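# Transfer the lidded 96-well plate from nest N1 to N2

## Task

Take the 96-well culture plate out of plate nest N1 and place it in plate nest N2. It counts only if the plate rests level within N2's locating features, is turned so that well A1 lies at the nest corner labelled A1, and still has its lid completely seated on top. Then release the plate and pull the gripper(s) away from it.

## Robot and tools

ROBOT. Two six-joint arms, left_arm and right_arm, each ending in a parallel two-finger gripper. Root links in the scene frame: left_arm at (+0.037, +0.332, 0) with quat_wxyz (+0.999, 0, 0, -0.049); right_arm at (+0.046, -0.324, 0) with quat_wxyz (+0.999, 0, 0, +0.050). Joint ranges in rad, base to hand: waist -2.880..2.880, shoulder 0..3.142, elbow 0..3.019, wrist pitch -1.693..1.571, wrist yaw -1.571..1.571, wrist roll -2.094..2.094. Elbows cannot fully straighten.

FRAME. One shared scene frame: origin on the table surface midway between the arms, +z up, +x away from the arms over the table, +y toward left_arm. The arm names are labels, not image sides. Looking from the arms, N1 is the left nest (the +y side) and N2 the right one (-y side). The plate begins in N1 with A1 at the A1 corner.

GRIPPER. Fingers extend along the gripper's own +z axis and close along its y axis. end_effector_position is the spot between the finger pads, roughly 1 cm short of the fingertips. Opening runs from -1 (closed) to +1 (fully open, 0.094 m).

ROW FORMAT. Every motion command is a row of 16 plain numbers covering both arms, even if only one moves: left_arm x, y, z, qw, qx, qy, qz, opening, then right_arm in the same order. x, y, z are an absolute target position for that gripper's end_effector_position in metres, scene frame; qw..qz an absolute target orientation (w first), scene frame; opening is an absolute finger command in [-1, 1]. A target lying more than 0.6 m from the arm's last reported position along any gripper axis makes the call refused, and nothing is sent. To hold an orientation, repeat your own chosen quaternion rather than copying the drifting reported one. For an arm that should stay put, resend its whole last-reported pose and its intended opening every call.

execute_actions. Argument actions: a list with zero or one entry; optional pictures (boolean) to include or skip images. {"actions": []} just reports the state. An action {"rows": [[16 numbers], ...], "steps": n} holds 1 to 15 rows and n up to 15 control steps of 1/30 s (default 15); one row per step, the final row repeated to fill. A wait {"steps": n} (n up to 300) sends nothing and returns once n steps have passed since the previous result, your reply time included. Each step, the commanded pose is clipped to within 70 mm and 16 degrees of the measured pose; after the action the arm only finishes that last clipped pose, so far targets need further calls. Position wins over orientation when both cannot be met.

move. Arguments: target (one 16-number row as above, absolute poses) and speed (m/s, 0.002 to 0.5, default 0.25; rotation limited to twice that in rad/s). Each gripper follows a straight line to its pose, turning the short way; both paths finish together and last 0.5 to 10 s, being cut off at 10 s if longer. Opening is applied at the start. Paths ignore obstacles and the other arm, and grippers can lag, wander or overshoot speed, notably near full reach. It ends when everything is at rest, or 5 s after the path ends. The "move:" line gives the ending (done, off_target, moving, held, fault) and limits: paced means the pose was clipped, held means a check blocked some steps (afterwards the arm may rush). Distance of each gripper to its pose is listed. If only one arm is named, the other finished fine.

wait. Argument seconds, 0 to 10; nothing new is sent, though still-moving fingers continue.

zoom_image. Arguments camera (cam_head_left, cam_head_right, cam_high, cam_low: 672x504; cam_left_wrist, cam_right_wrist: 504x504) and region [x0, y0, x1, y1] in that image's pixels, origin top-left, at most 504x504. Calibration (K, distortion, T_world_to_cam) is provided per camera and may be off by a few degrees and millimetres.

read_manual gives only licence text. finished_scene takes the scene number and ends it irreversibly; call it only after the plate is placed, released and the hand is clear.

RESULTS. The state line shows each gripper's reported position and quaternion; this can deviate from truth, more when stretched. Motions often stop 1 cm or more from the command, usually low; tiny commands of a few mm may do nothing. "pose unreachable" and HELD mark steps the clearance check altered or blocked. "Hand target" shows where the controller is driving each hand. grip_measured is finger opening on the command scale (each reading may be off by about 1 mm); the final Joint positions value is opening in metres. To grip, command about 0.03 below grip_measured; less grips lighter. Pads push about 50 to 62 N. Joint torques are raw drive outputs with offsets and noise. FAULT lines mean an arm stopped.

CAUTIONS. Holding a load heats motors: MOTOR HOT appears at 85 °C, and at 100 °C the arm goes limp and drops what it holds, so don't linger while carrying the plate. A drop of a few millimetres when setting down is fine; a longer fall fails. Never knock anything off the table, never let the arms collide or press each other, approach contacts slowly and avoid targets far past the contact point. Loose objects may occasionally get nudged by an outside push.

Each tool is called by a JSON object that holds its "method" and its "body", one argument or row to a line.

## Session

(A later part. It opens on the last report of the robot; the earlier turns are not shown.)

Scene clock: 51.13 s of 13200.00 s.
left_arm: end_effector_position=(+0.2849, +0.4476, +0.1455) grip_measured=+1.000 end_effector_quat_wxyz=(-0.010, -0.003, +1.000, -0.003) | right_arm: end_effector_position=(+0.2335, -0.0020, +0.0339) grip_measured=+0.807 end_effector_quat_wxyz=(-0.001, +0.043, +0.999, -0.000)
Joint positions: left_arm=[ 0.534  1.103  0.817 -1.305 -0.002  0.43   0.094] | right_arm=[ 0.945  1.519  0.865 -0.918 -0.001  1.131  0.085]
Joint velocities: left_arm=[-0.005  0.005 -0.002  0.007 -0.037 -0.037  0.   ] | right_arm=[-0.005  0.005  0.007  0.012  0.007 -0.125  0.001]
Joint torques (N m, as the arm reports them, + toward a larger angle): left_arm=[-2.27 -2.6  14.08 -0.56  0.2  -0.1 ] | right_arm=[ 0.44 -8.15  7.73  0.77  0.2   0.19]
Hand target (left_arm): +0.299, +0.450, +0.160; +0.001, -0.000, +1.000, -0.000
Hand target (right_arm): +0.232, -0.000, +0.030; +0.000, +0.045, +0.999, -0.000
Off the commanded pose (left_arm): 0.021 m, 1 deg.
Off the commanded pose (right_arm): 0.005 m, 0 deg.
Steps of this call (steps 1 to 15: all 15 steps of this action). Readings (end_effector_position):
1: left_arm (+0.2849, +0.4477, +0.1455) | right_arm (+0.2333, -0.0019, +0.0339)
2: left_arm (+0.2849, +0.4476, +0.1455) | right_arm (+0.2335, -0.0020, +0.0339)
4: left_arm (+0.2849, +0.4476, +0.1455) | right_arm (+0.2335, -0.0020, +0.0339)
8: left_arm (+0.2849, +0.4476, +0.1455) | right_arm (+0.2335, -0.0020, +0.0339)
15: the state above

{"method": "move", "body": {
  "target": [0.3,0.45,0.16,0,0,1,0,1,0.24,0.011,0.085,0.03,0.045,1,0.05,0.775],
  "speed": 0.05
}}

{"method": "move", "body": {
  "target": [0.3,0.45,0.16,0,0,1,0,1,0.37,-0.535,0.12,0,-0.06,1,0,0.775],
  "speed": 0.2
}}

{"method": "move", "body": {
  "target": [0.3,0.45,0.16,0,0,1,0,1,0.37,-0.537,0.05,0,-0.06,1,0,0.775],
  "speed": 0.06
}}

Scene clock: 54.37 s of 13200.00 s.
left_arm: end_effector_position=(+0.2849, +0.4476, +0.1455) grip_measured=+1.000 end_effector_quat_wxyz=(-0.010, -0.003, +1.000, -0.003) | right_arm: end_effector_position=(+0.2368, +0.0021, +0.0707) grip_measured=+0.807 end_effector_quat_wxyz=(+0.023, +0.043, +0.998, +0.040)
Joint positions: left_arm=[ 0.534  1.103  0.817 -1.305 -0.002  0.43   0.094] | right_arm=[ 0.945  1.415  0.865 -0.929  0.004  1.131  0.085]
Joint velocities: left_arm=[-0.015 -0.015 -0.002 -0.012 -0.007 -0.022  0.   ] | right_arm=[-0.005 -0.024 -0.012 -0.017  0.022 -0.007 -0.   ]
Joint torques (N m, as the arm reports them, + toward a larger angle): left_arm=[-2.42 -2.7  14.06 -0.56  0.22 -0.1 ] | right_arm=[ 0.57 -8.78 11.17 -0.34  0.31  0.16]
Hand target (left_arm): +0.299, +0.450, +0.160; +0.001, -0.000, +1.000, -0.000
Hand target (right_arm): +0.240, +0.011, +0.085; +0.030, +0.044, +0.997, +0.050
Off the commanded pose (left_arm): 0.021 m, 1 deg.
Off the commanded pose (right_arm): 0.017 m, 1 deg.
move: off_target (left_arm, right_arm)
camera_calibration (this result's frames):
cam_left_wrist: T_world_to_cam=[[0.0112607, -0.999869, -0.0116687, 0.445256], [-0.798765, -0.0160146, 0.601431, 0.148743], [-0.601538, 0.00254802, -0.79884, 0.413248], [0, 0, 0, 1]] pos_world=[0.362381, 0.446527, 0.245856]
cam_right_wrist: T_world_to_cam=[[-0.0920384, -0.993086, -0.0728688, 0.0309423], [-0.83168, 0.0364248, 0.554058, 0.159923], [-0.547573, 0.111598, -0.829282, 0.307783], [0, 0, 0, 1]] pos_world=[0.304386, -0.00944476, 0.168887]

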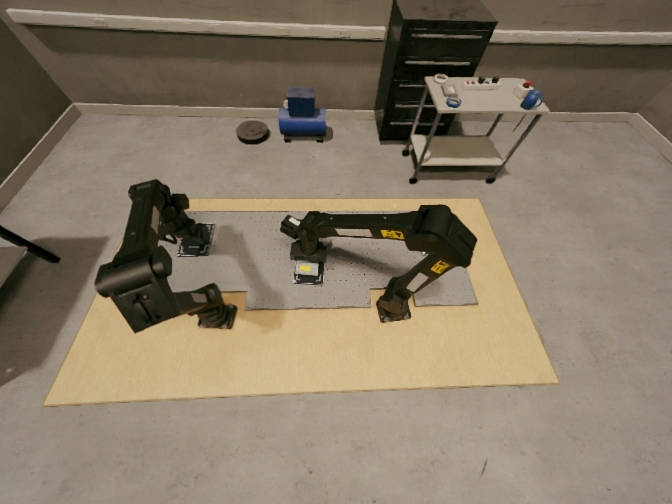

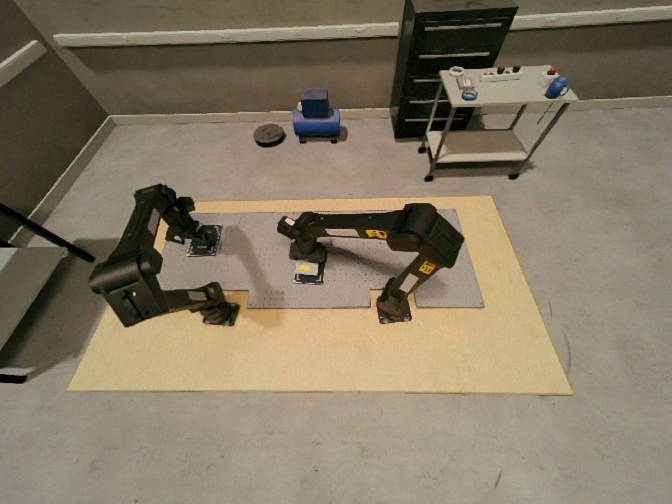

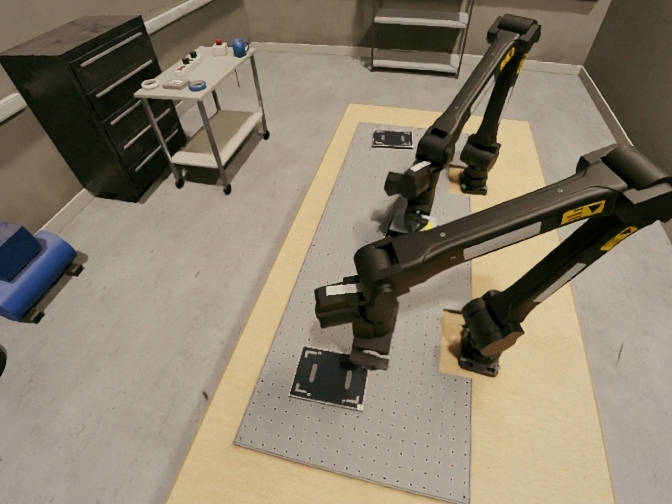

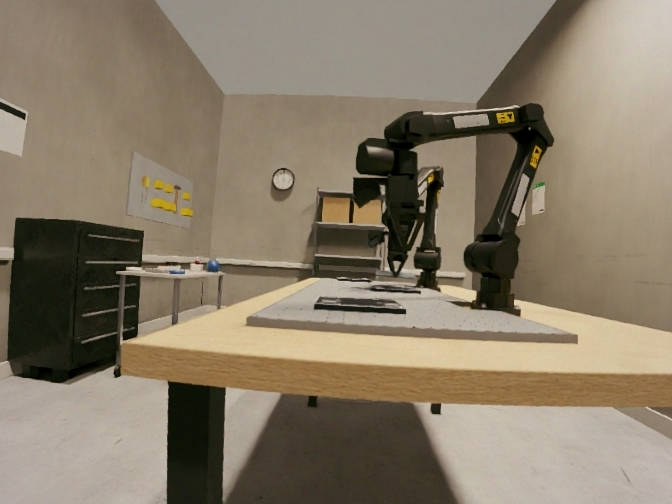

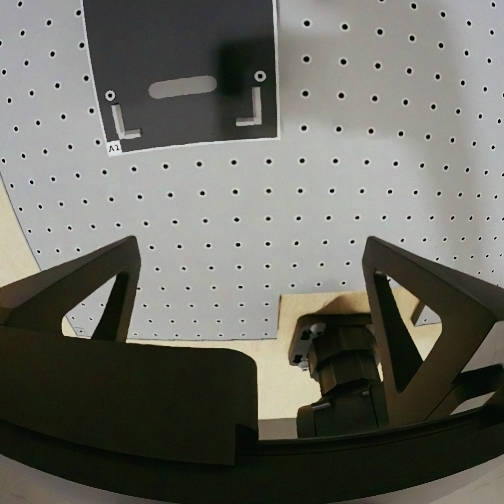

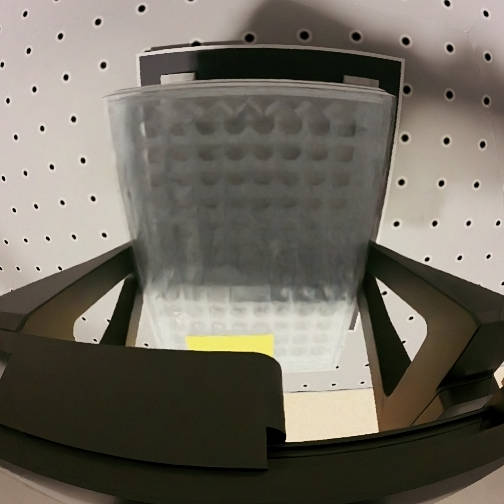

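Scene clock: 57.70 s of 13200.00 s.
left_arm: end_effector_position=(+0.2841, +0.4472, +0.1446) grip_measured=+1.000 end_effector_quat_wxyz=(-0.011, -0.003, +1.000, -0.004) | right_arm: end_effector_position=(+0.3547, -0.5236, +0.1041) grip_measured=+0.807 end_effector_quat_wxyz=(-0.004, -0.051, +0.998, +0.023)
Joint positions: left_arm=[ 0.534  1.103  0.814 -1.305 -0.002  0.43   0.094] | right_arm=[-0.686  1.418  0.97  -1.157 -0.031 -0.689  0.085]
Joint velocities: left_arm=[-0.005 -0.015  0.002 -0.007  0.022  0.022  0.   ] | right_arm=[-0.015  0.005 -0.002 -0.002 -0.081  0.037 -0.001]
Joint torques (N m, as the arm reports them, + toward a larger angle): left_arm=[-2.16 -2.77 14.27 -0.46  0.23 -0.1 ] | right_arm=[ 0.23 -8.1  13.2  -0.55 -0.01  0.02]
Hand target (left_arm): +0.299, +0.450, +0.160; +0.001, -0.000, +1.000, -0.000
Hand target (right_arm): +0.368, -0.532, +0.120; +0.008, -0.059, +0.998, +0.013
Off the commanded pose (left_arm): 0.022 m, 1 deg.
Off the commanded pose (right_arm): 0.025 m, 3 deg.
move: off_target (left_arm, right_arm)
camera_calibration (this result's frames):
cam_left_wrist: T_world_to_cam=[[0.0112338, -0.999881, -0.0105665, 0.444708], [-0.797307, -0.0153342, 0.603379, 0.147632], [-0.60347, 0.00164649, -0.797384, 0.412705], [0, 0, 0, 1]] pos_world=[0.361767, 0.44624, 0.244706]
cam_right_wrist: T_world_to_cam=[[0.0944075, -0.994841, -0.0371176, -0.548647], [-0.797926, -0.0979109, 0.59475, 0.172061], [-0.595316, -0.0265317, -0.803054, 0.400505], [0, 0, 0, 1]] pos_world=[0.427516, -0.518344, 0.198929]

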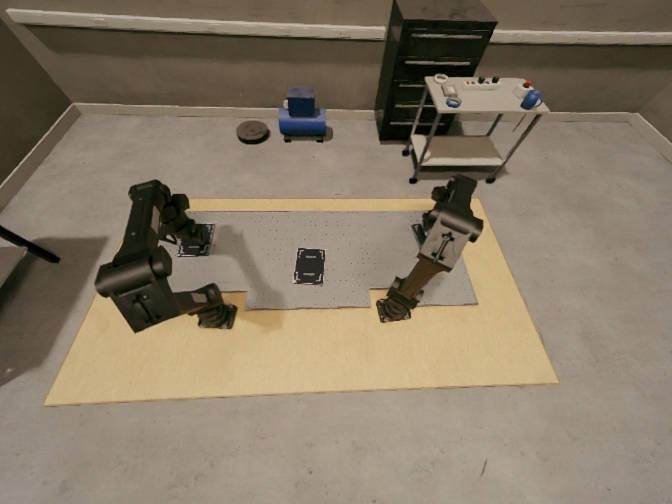

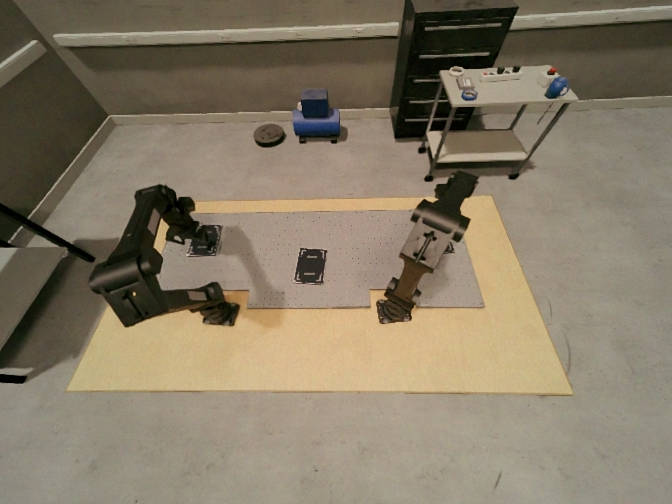

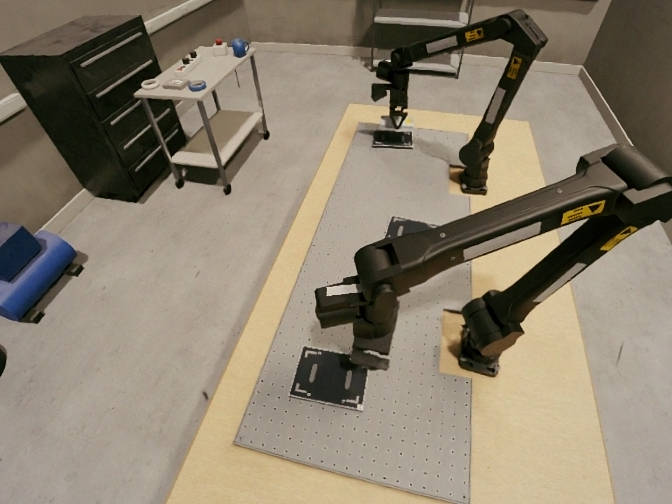

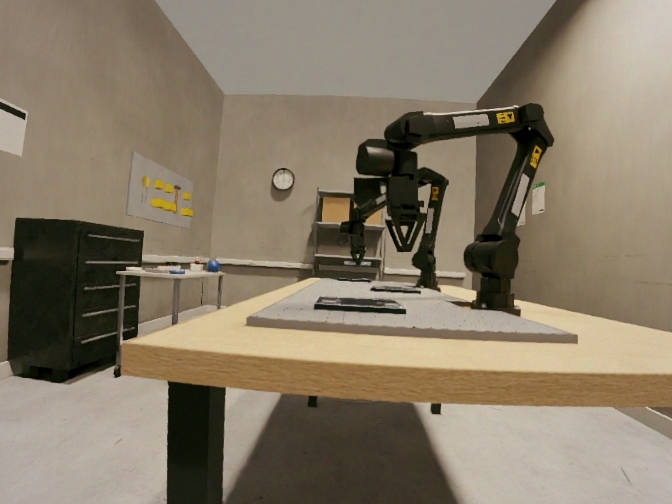

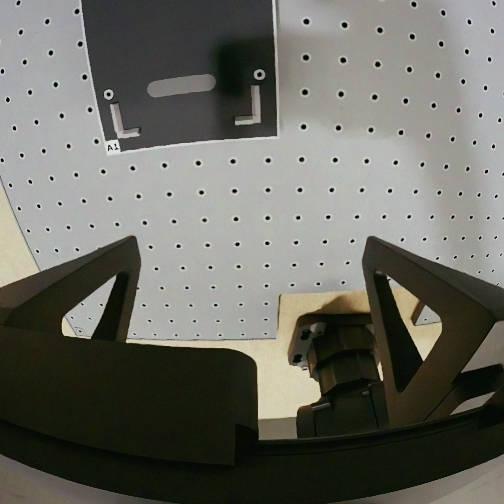

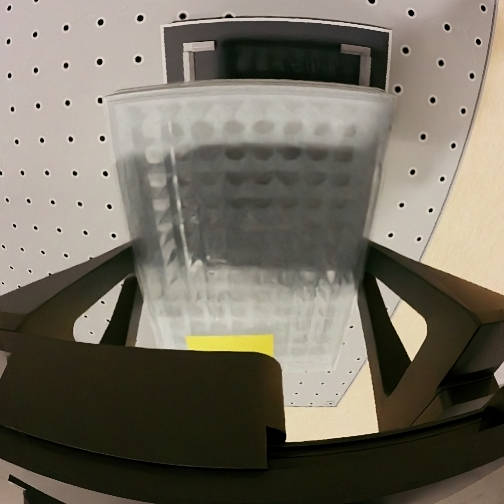

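Scene clock: 59.00 s of 13200.00 s.
left_arm: end_effector_position=(+0.2841, +0.4472, +0.1446) grip_measured=+1.000 end_effector_quat_wxyz=(-0.011, -0.003, +1.000, -0.004) | right_arm: end_effector_position=(+0.3647, -0.5359, +0.0501) grip_measured=+0.807 end_effector_quat_wxyz=(-0.006, -0.051, +0.999, +0.007)
Joint positions: left_arm=[ 0.534  1.103  0.814 -1.305 -0.002  0.43   0.094] | right_arm=[-0.686  1.524  0.922 -0.987 -0.004 -0.689  0.085]
Joint velocities: left_arm=[-0.005  0.005 -0.012  0.012 -0.007  0.037  0.   ] | right_arm=[ 0.015 -0.005  0.012 -0.007  0.007 -0.037 -0.   ]
Joint torques (N m, as the arm reports them, + toward a larger angle): left_arm=[-2.6  -2.87 14.27 -0.53  0.24 -0.09] | right_arm=[ 0.59 -8.85  8.39  0.96  0.16  0.02]
Hand target (left_arm): +0.299, +0.450, +0.160; +0.001, -0.000, +1.000, -0.000
Hand target (right_arm): +0.370, -0.537, +0.050; -0.000, -0.060, +0.998, -0.000
Off the commanded pose (left_arm): 0.022 m, 1 deg.
Off the commanded pose (right_arm): 0.005 m, 1 deg.
move: off_target (left_arm)
camera_calibration (this result's frames):
cam_left_wrist: T_world_to_cam=[[0.0112338, -0.999881, -0.0105665, 0.444708], [-0.797307, -0.0153342, 0.603379, 0.147632], [-0.60347, 0.00164649, -0.797384, 0.412705], [0, 0, 0, 1]] pos_world=[0.361767, 0.44624, 0.244706]
cam_right_wrist: T_world_to_cam=[[0.0950805, -0.995456, -0.00522779, -0.566035], [-0.797139, -0.0792819, 0.598568, 0.220473], [-0.596262, -0.0527448, -0.801055, 0.348988], [0, 0, 0, 1]] pos_world=[0.437655, -0.527577, 0.144632]

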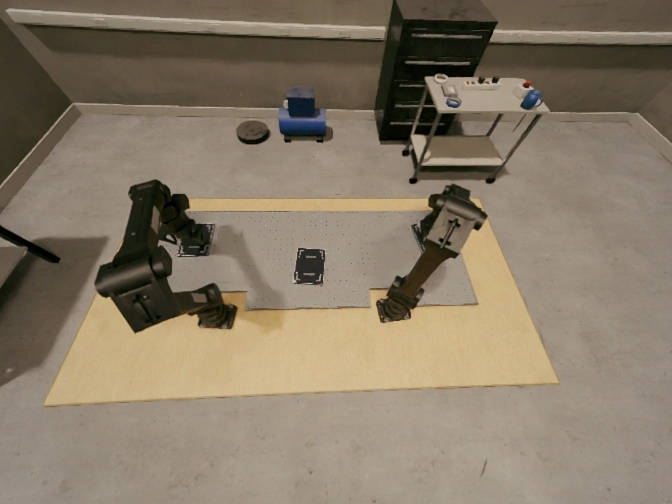

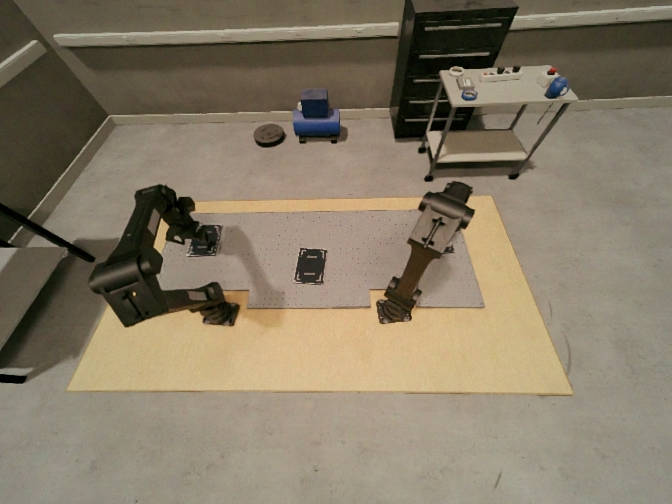

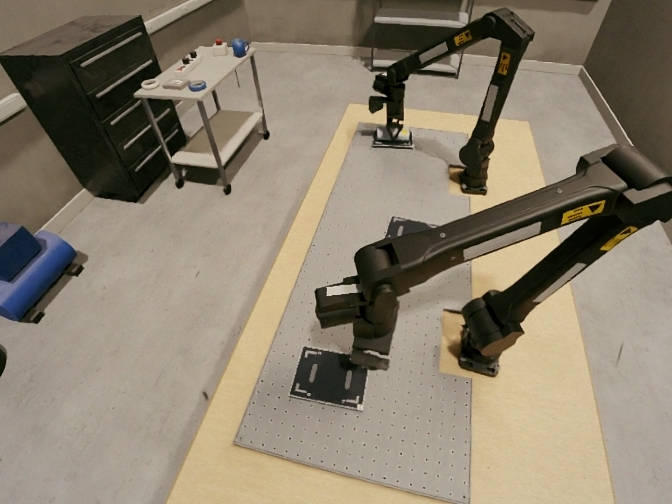

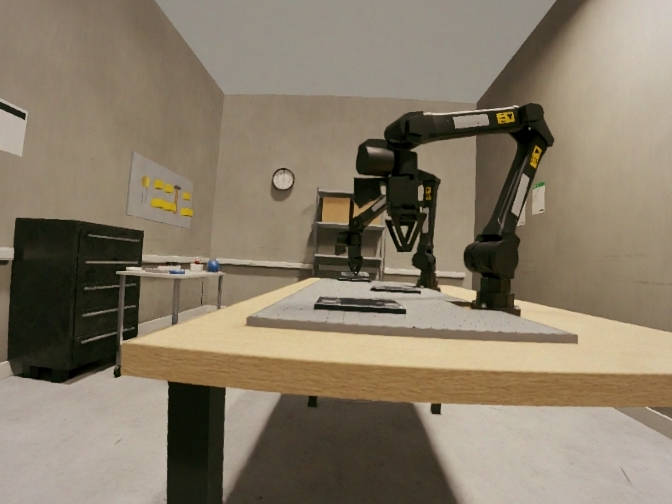

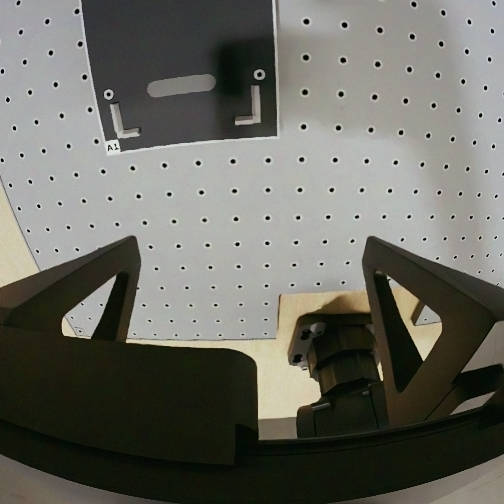

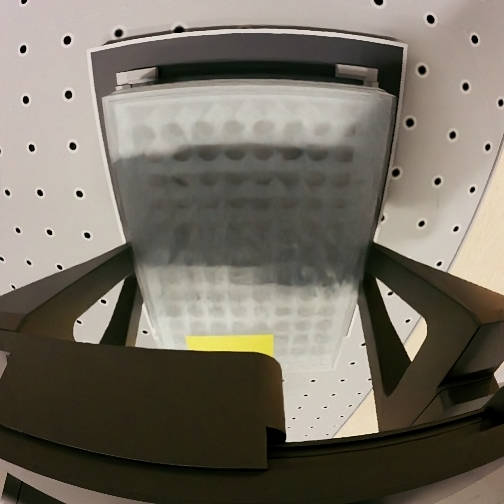

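{"method": "move", "body": {
  "target": [0.3,0.45,0.16,0,0,1,0,1,0.368,-0.536,0.036,0,-0.068,1,0,0.775],
  "speed": 0.02
}}

Scene clock: 63.67 s of 13200.00 s.
left_arm: end_effector_position=(+0.2841, +0.4472, +0.1446) grip_measured=+1.000 end_effector_quat_wxyz=(-0.011, -0.003, +1.000, -0.004) | right_arm: end_effector_position=(+0.3640, -0.5354, +0.0384) grip_measured=+0.807 end_effector_quat_wxyz=(-0.003, -0.059, +0.998, +0.005)
Joint positions: left_arm=[ 0.534  1.103  0.814 -1.305 -0.002  0.43   0.094] | right_arm=[-0.686  1.538  0.901 -0.945 -0.004 -0.704  0.085]
Joint velocities: left_arm=[ 0.015 -0.024  0.007  0.007  0.051 -0.022  0.   ] | right_arm=[ 0.015 -0.015 -0.027 -0.022 -0.007 -0.007  0.   ]
Joint torques (N m, as the arm reports them, + toward a larger angle): left_arm=[-2.25 -2.73 14.34 -0.6   0.22 -0.11] | right_arm=[ 0.37 -8.77  8.    1.    0.14  0.  ]
Hand target (left_arm): +0.299, +0.450, +0.160; +0.001, -0.000, +1.000, -0.000
Hand target (right_arm): +0.368, -0.536, +0.036; -0.000, -0.068, +0.998, +0.000
Off the commanded pose (left_arm): 0.022 m, 1 deg.
Off the commanded pose (right_arm): 0.005 m, 1 deg.
After step 90, 0.33 s passed at rest.
move: off_target (left_arm)
camera_calibration (this result's frames):
cam_left_wrist: T_world_to_cam=[[0.0112338, -0.999881, -0.0105665, 0.444708], [-0.797307, -0.0153342, 0.603379, 0.147632], [-0.60347, 0.00164649, -0.797384, 0.412705], [0, 0, 0, 1]] pos_world=[0.361767, 0.44624, 0.244706]
cam_right_wrist: T_world_to_cam=[[0.110275, -0.9939, -0.00147481, -0.570373], [-0.798985, -0.089531, 0.594648, 0.222246], [-0.591153, -0.0643963, -0.803984, 0.331222], [0, 0, 0, 1]] pos_world=[0.436272, -0.525666, 0.133298]

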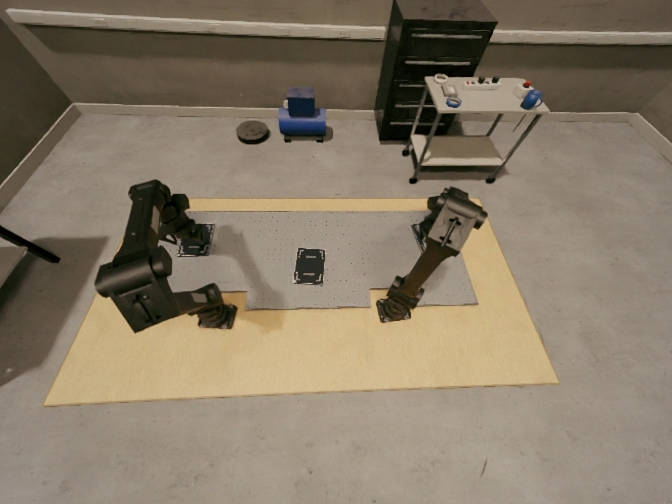

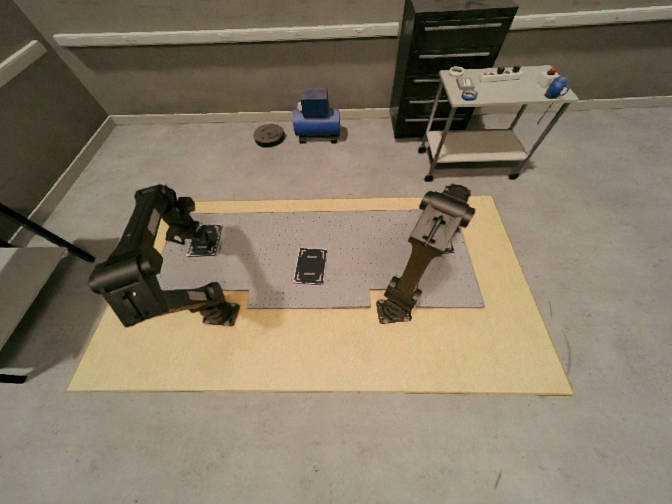

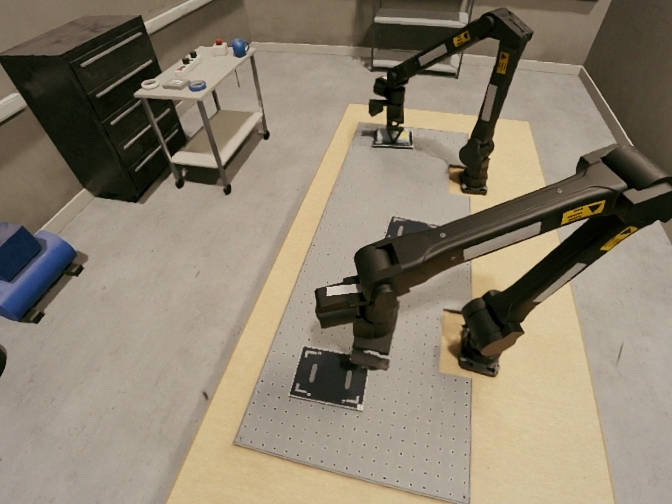

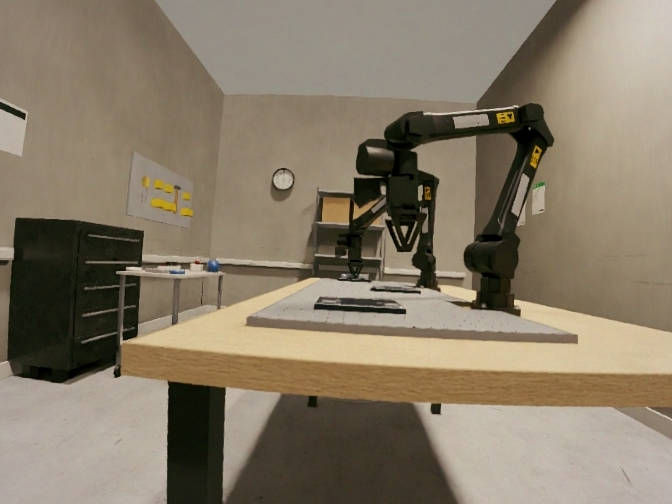

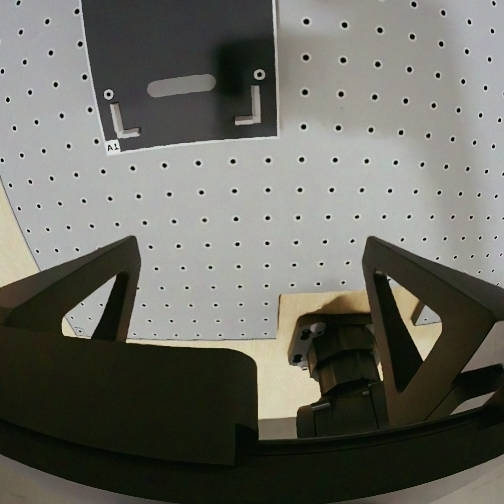

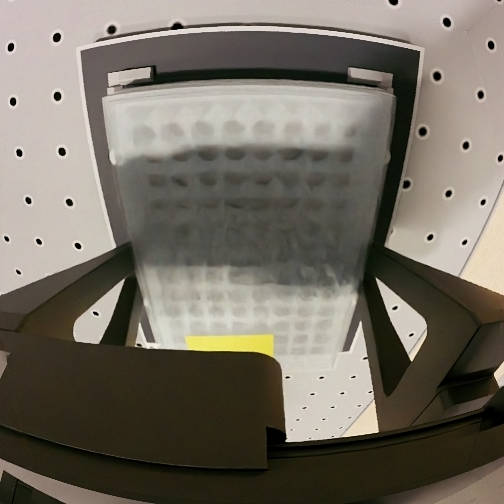

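{"method": "move", "body": {
  "target": [0.3,0.45,0.16,0,0,1,0,1,0.375,-0.542,0.09,0.047,-0.068,1,-0.028,1],
  "speed": 0.05
}}

{"method": "move", "body": {
  "target": [0.3,0.45,0.16,0,0,1,0,1,0.33,-0.52,0.2,0.047,-0.068,1,-0.028,1]
}}

{"method": "zoom_image", "body": {
  "camera": "cam_right_wrist",
  "region": [100, 0, 400, 300]
}}

Scene clock: 66.37 s of 13200.00 s.
left_arm: end_effector_position=(+0.2841, +0.4472, +0.1446) grip_measured=+1.000 end_effector_quat_wxyz=(-0.011, -0.003, +1.000, -0.004) | right_arm: end_effector_position=(+0.3694, -0.5382, +0.0781) grip_measured=+1.000 end_effector_quat_wxyz=(+0.038, -0.064, +0.997, -0.024)
Joint positions: left_arm=[ 0.534  1.103  0.814 -1.305 -0.002  0.43   0.094] | right_arm=[-0.686  1.428  0.901 -0.953 -0.008 -0.714  0.094]
Joint velocities: left_arm=[-0.015 -0.005  0.017 -0.017 -0.007 -0.066  0.   ] | right_arm=[-0.005  0.005 -0.002 -0.017 -0.022 -0.037  0.   ]
Joint torques (N m, as the arm reports them, + toward a larger angle): left_arm=[-2.24 -2.78 14.32 -0.59  0.19 -0.12] | right_arm=[ 0.1  -9.11 10.86 -0.32 -0.2  -0.02]
Hand target (left_arm): +0.299, +0.450, +0.160; +0.001, -0.000, +1.000, -0.000
Hand target (right_arm): +0.375, -0.542, +0.090; +0.047, -0.068, +0.996, -0.028
Off the commanded pose (left_arm): 0.022 m, 1 deg.
Off the commanded pose (right_arm): 0.014 m, 1 deg.
move: off_target (left_arm, right_arm)
camera_calibration (this result's frames):
cam_left_wrist: T_world_to_cam=[[0.0112338, -0.999881, -0.0105665, 0.444708], [-0.797307, -0.0153342, 0.603379, 0.147632], [-0.60347, 0.00164649, -0.797384, 0.412705], [0, 0, 0, 1]] pos_world=[0.361767, 0.44624, 0.244706]
cam_right_wrist: T_world_to_cam=[[0.117286, -0.991187, 0.0615886, -0.579746], [-0.846953, -0.0674497, 0.527372, 0.237567], [-0.51857, -0.114016, -0.847399, 0.316013], [0, 0, 0, 1]] pos_world=[0.433079, -0.522582, 0.178208]

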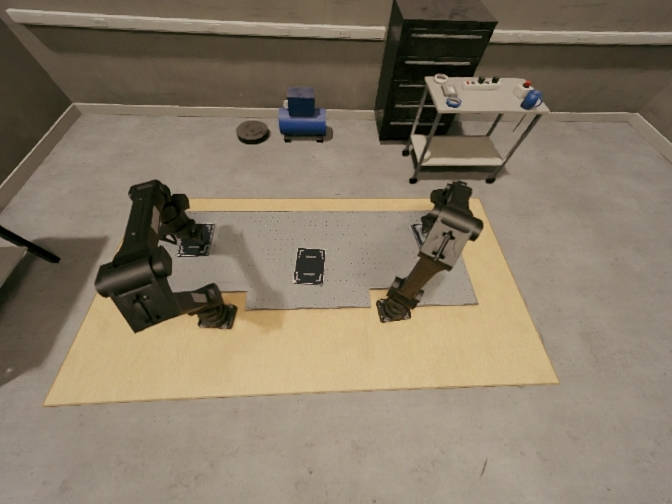

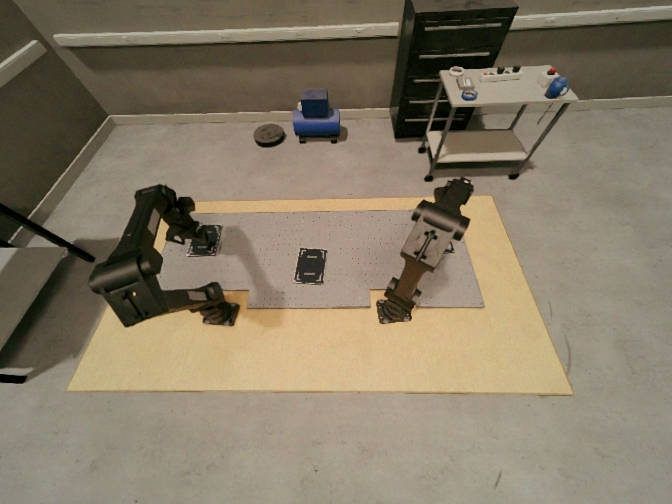

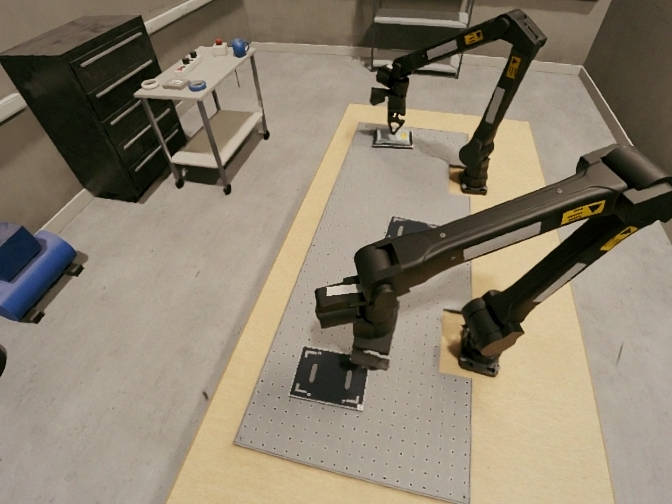

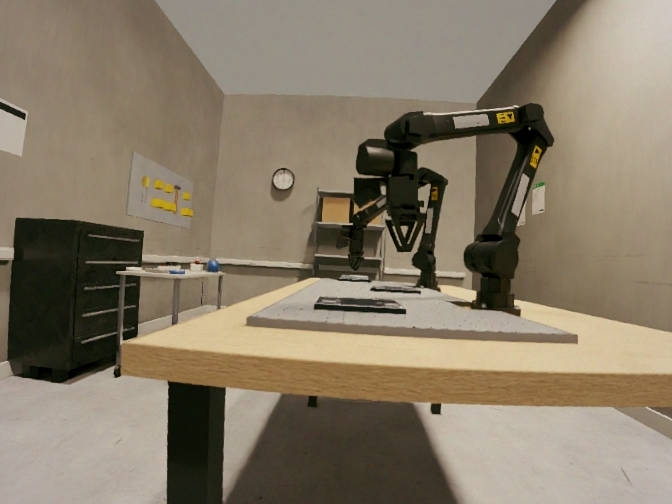

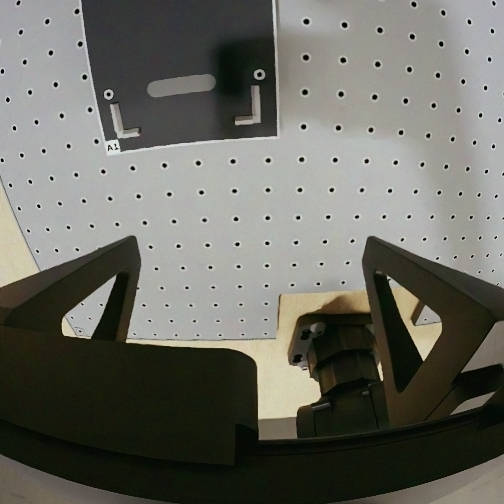

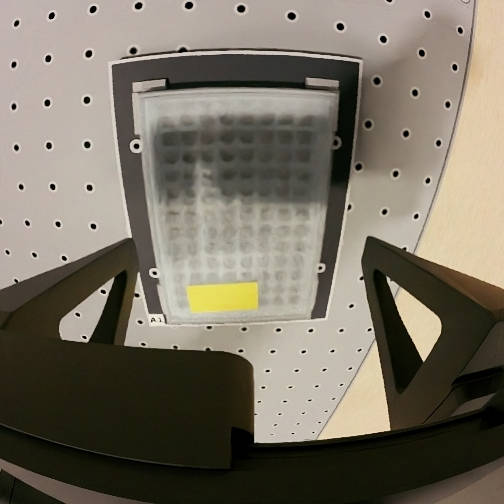

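Scene clock: 67.30 s of 13200.00 s.
left_arm: end_effector_position=(+0.2841, +0.4472, +0.1446) grip_measured=+1.000 end_effector_quat_wxyz=(-0.011, -0.003, +1.000, -0.004) | right_arm: end_effector_position=(+0.3230, -0.5125, +0.1856) grip_measured=+1.000 end_effector_quat_wxyz=(+0.038, -0.065, +0.997, -0.023)
Joint positions: left_arm=[ 0.534  1.103  0.814 -1.305 -0.002  0.43   0.094] | right_arm=[-0.7    1.175  0.976 -1.282 -0.011 -0.731  0.094]
Joint velocities: left_arm=[-0.015 -0.005  0.002 -0.007  0.022 -0.051  0.   ] | right_arm=[-0.015 -0.005  0.002 -0.007  0.007  0.022  0.   ]
Joint torques (N m, as the arm reports them, + toward a larger angle): left_arm=[-2.34 -2.71 14.24 -0.45  0.2  -0.1 ] | right_arm=[-0.3  -5.24 13.79 -0.3  -0.18 -0.02]
Hand target (left_arm): +0.299, +0.450, +0.160; +0.001, -0.000, +1.000, -0.000
Hand target (right_arm): +0.330, -0.520, +0.200; +0.047, -0.068, +0.996, -0.028
Off the commanded pose (left_arm): 0.022 m, 1 deg.
Off the commanded pose (right_arm): 0.018 m, 1 deg.
move: off_target (left_arm, right_arm)
camera_calibration (this result's frames):
cam_left_wrist: T_world_to_cam=[[0.0112338, -0.999881, -0.0105665, 0.444708], [-0.797307, -0.0153342, 0.603379, 0.147632], [-0.60347, 0.00164649, -0.797384, 0.412705], [0, 0, 0, 1]] pos_world=[0.361767, 0.44624, 0.244706]
cam_right_wrist: T_world_to_cam=[[0.12053, -0.990921, 0.0595661, -0.555908], [-0.846571, -0.0712642, 0.527484, 0.141176], [-0.51845, -0.114005, -0.847474, 0.386028], [0, 0, 0, 1]] pos_world=[0.386656, -0.496791, 0.285794]

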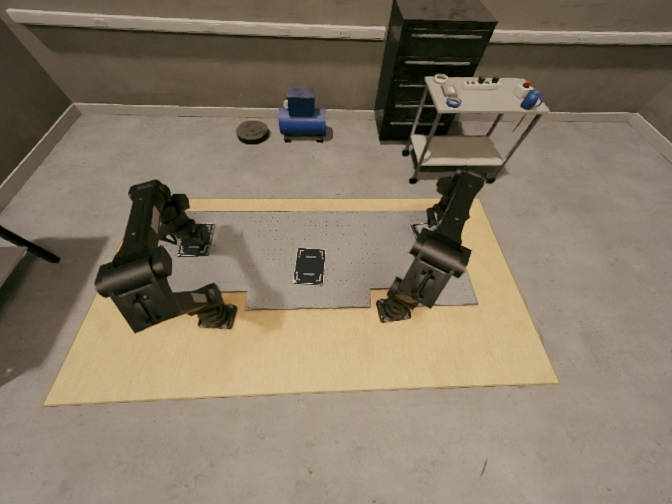

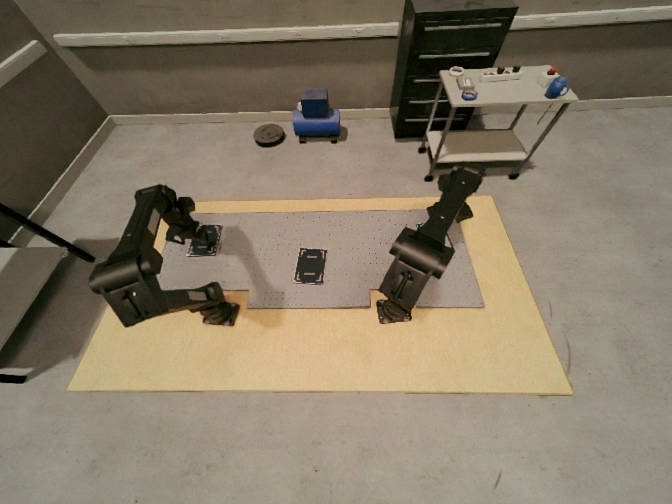

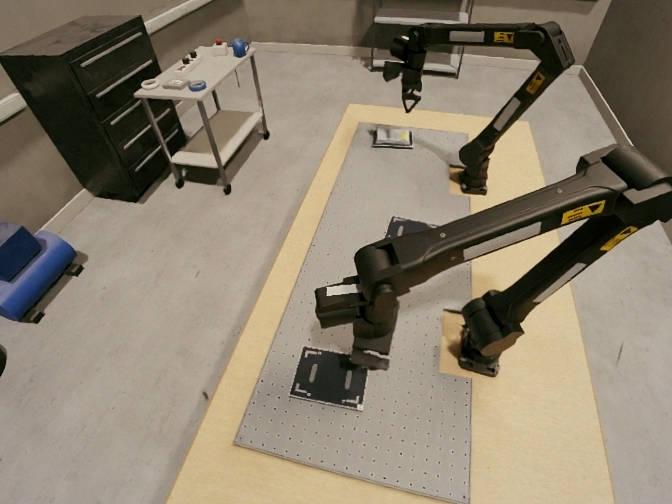

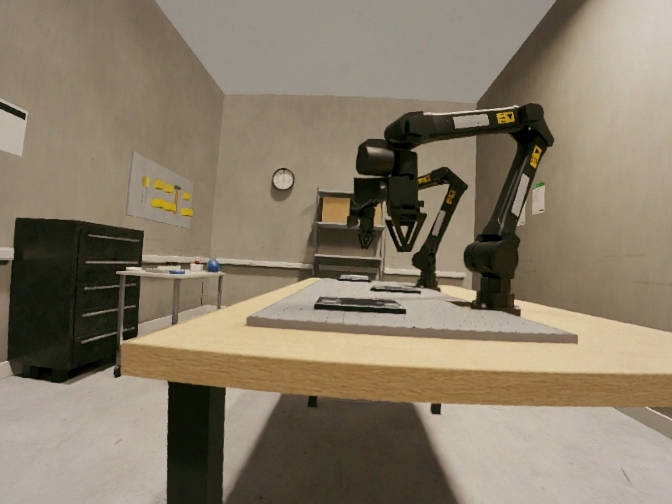

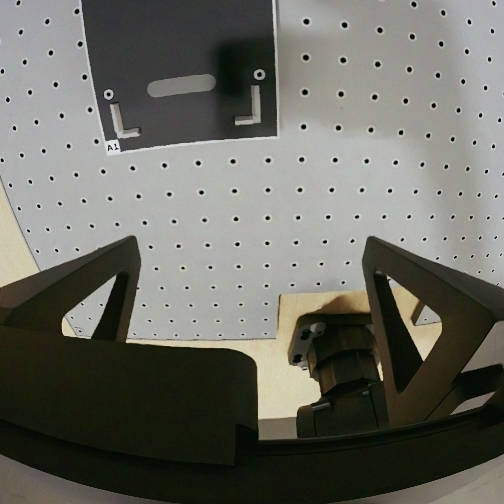

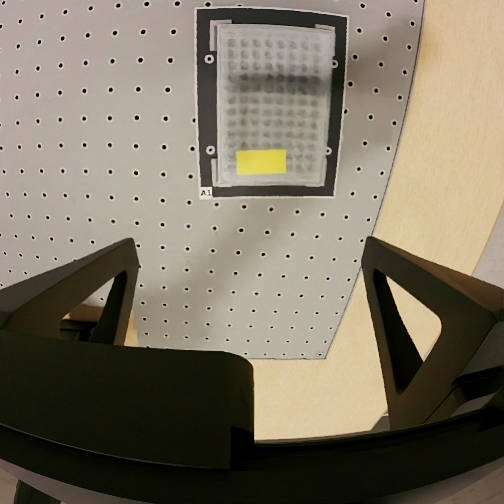

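Region (100, 0, 400, 300) of cam_right_wrist's 504x504 image, scaled by 1.680, with more detail than that image has.

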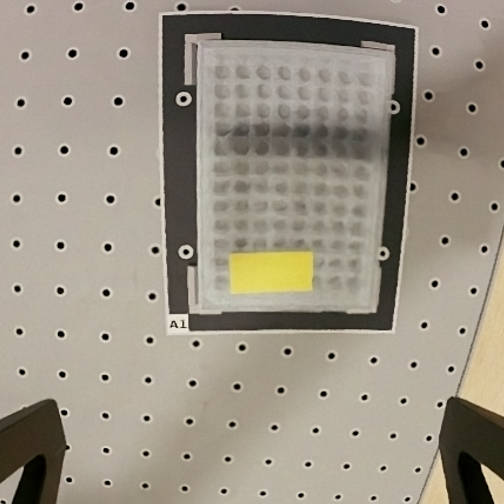

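{"method": "finished_scene", "body": {
  "scene": 1
}}

The scene is finished: the task was done.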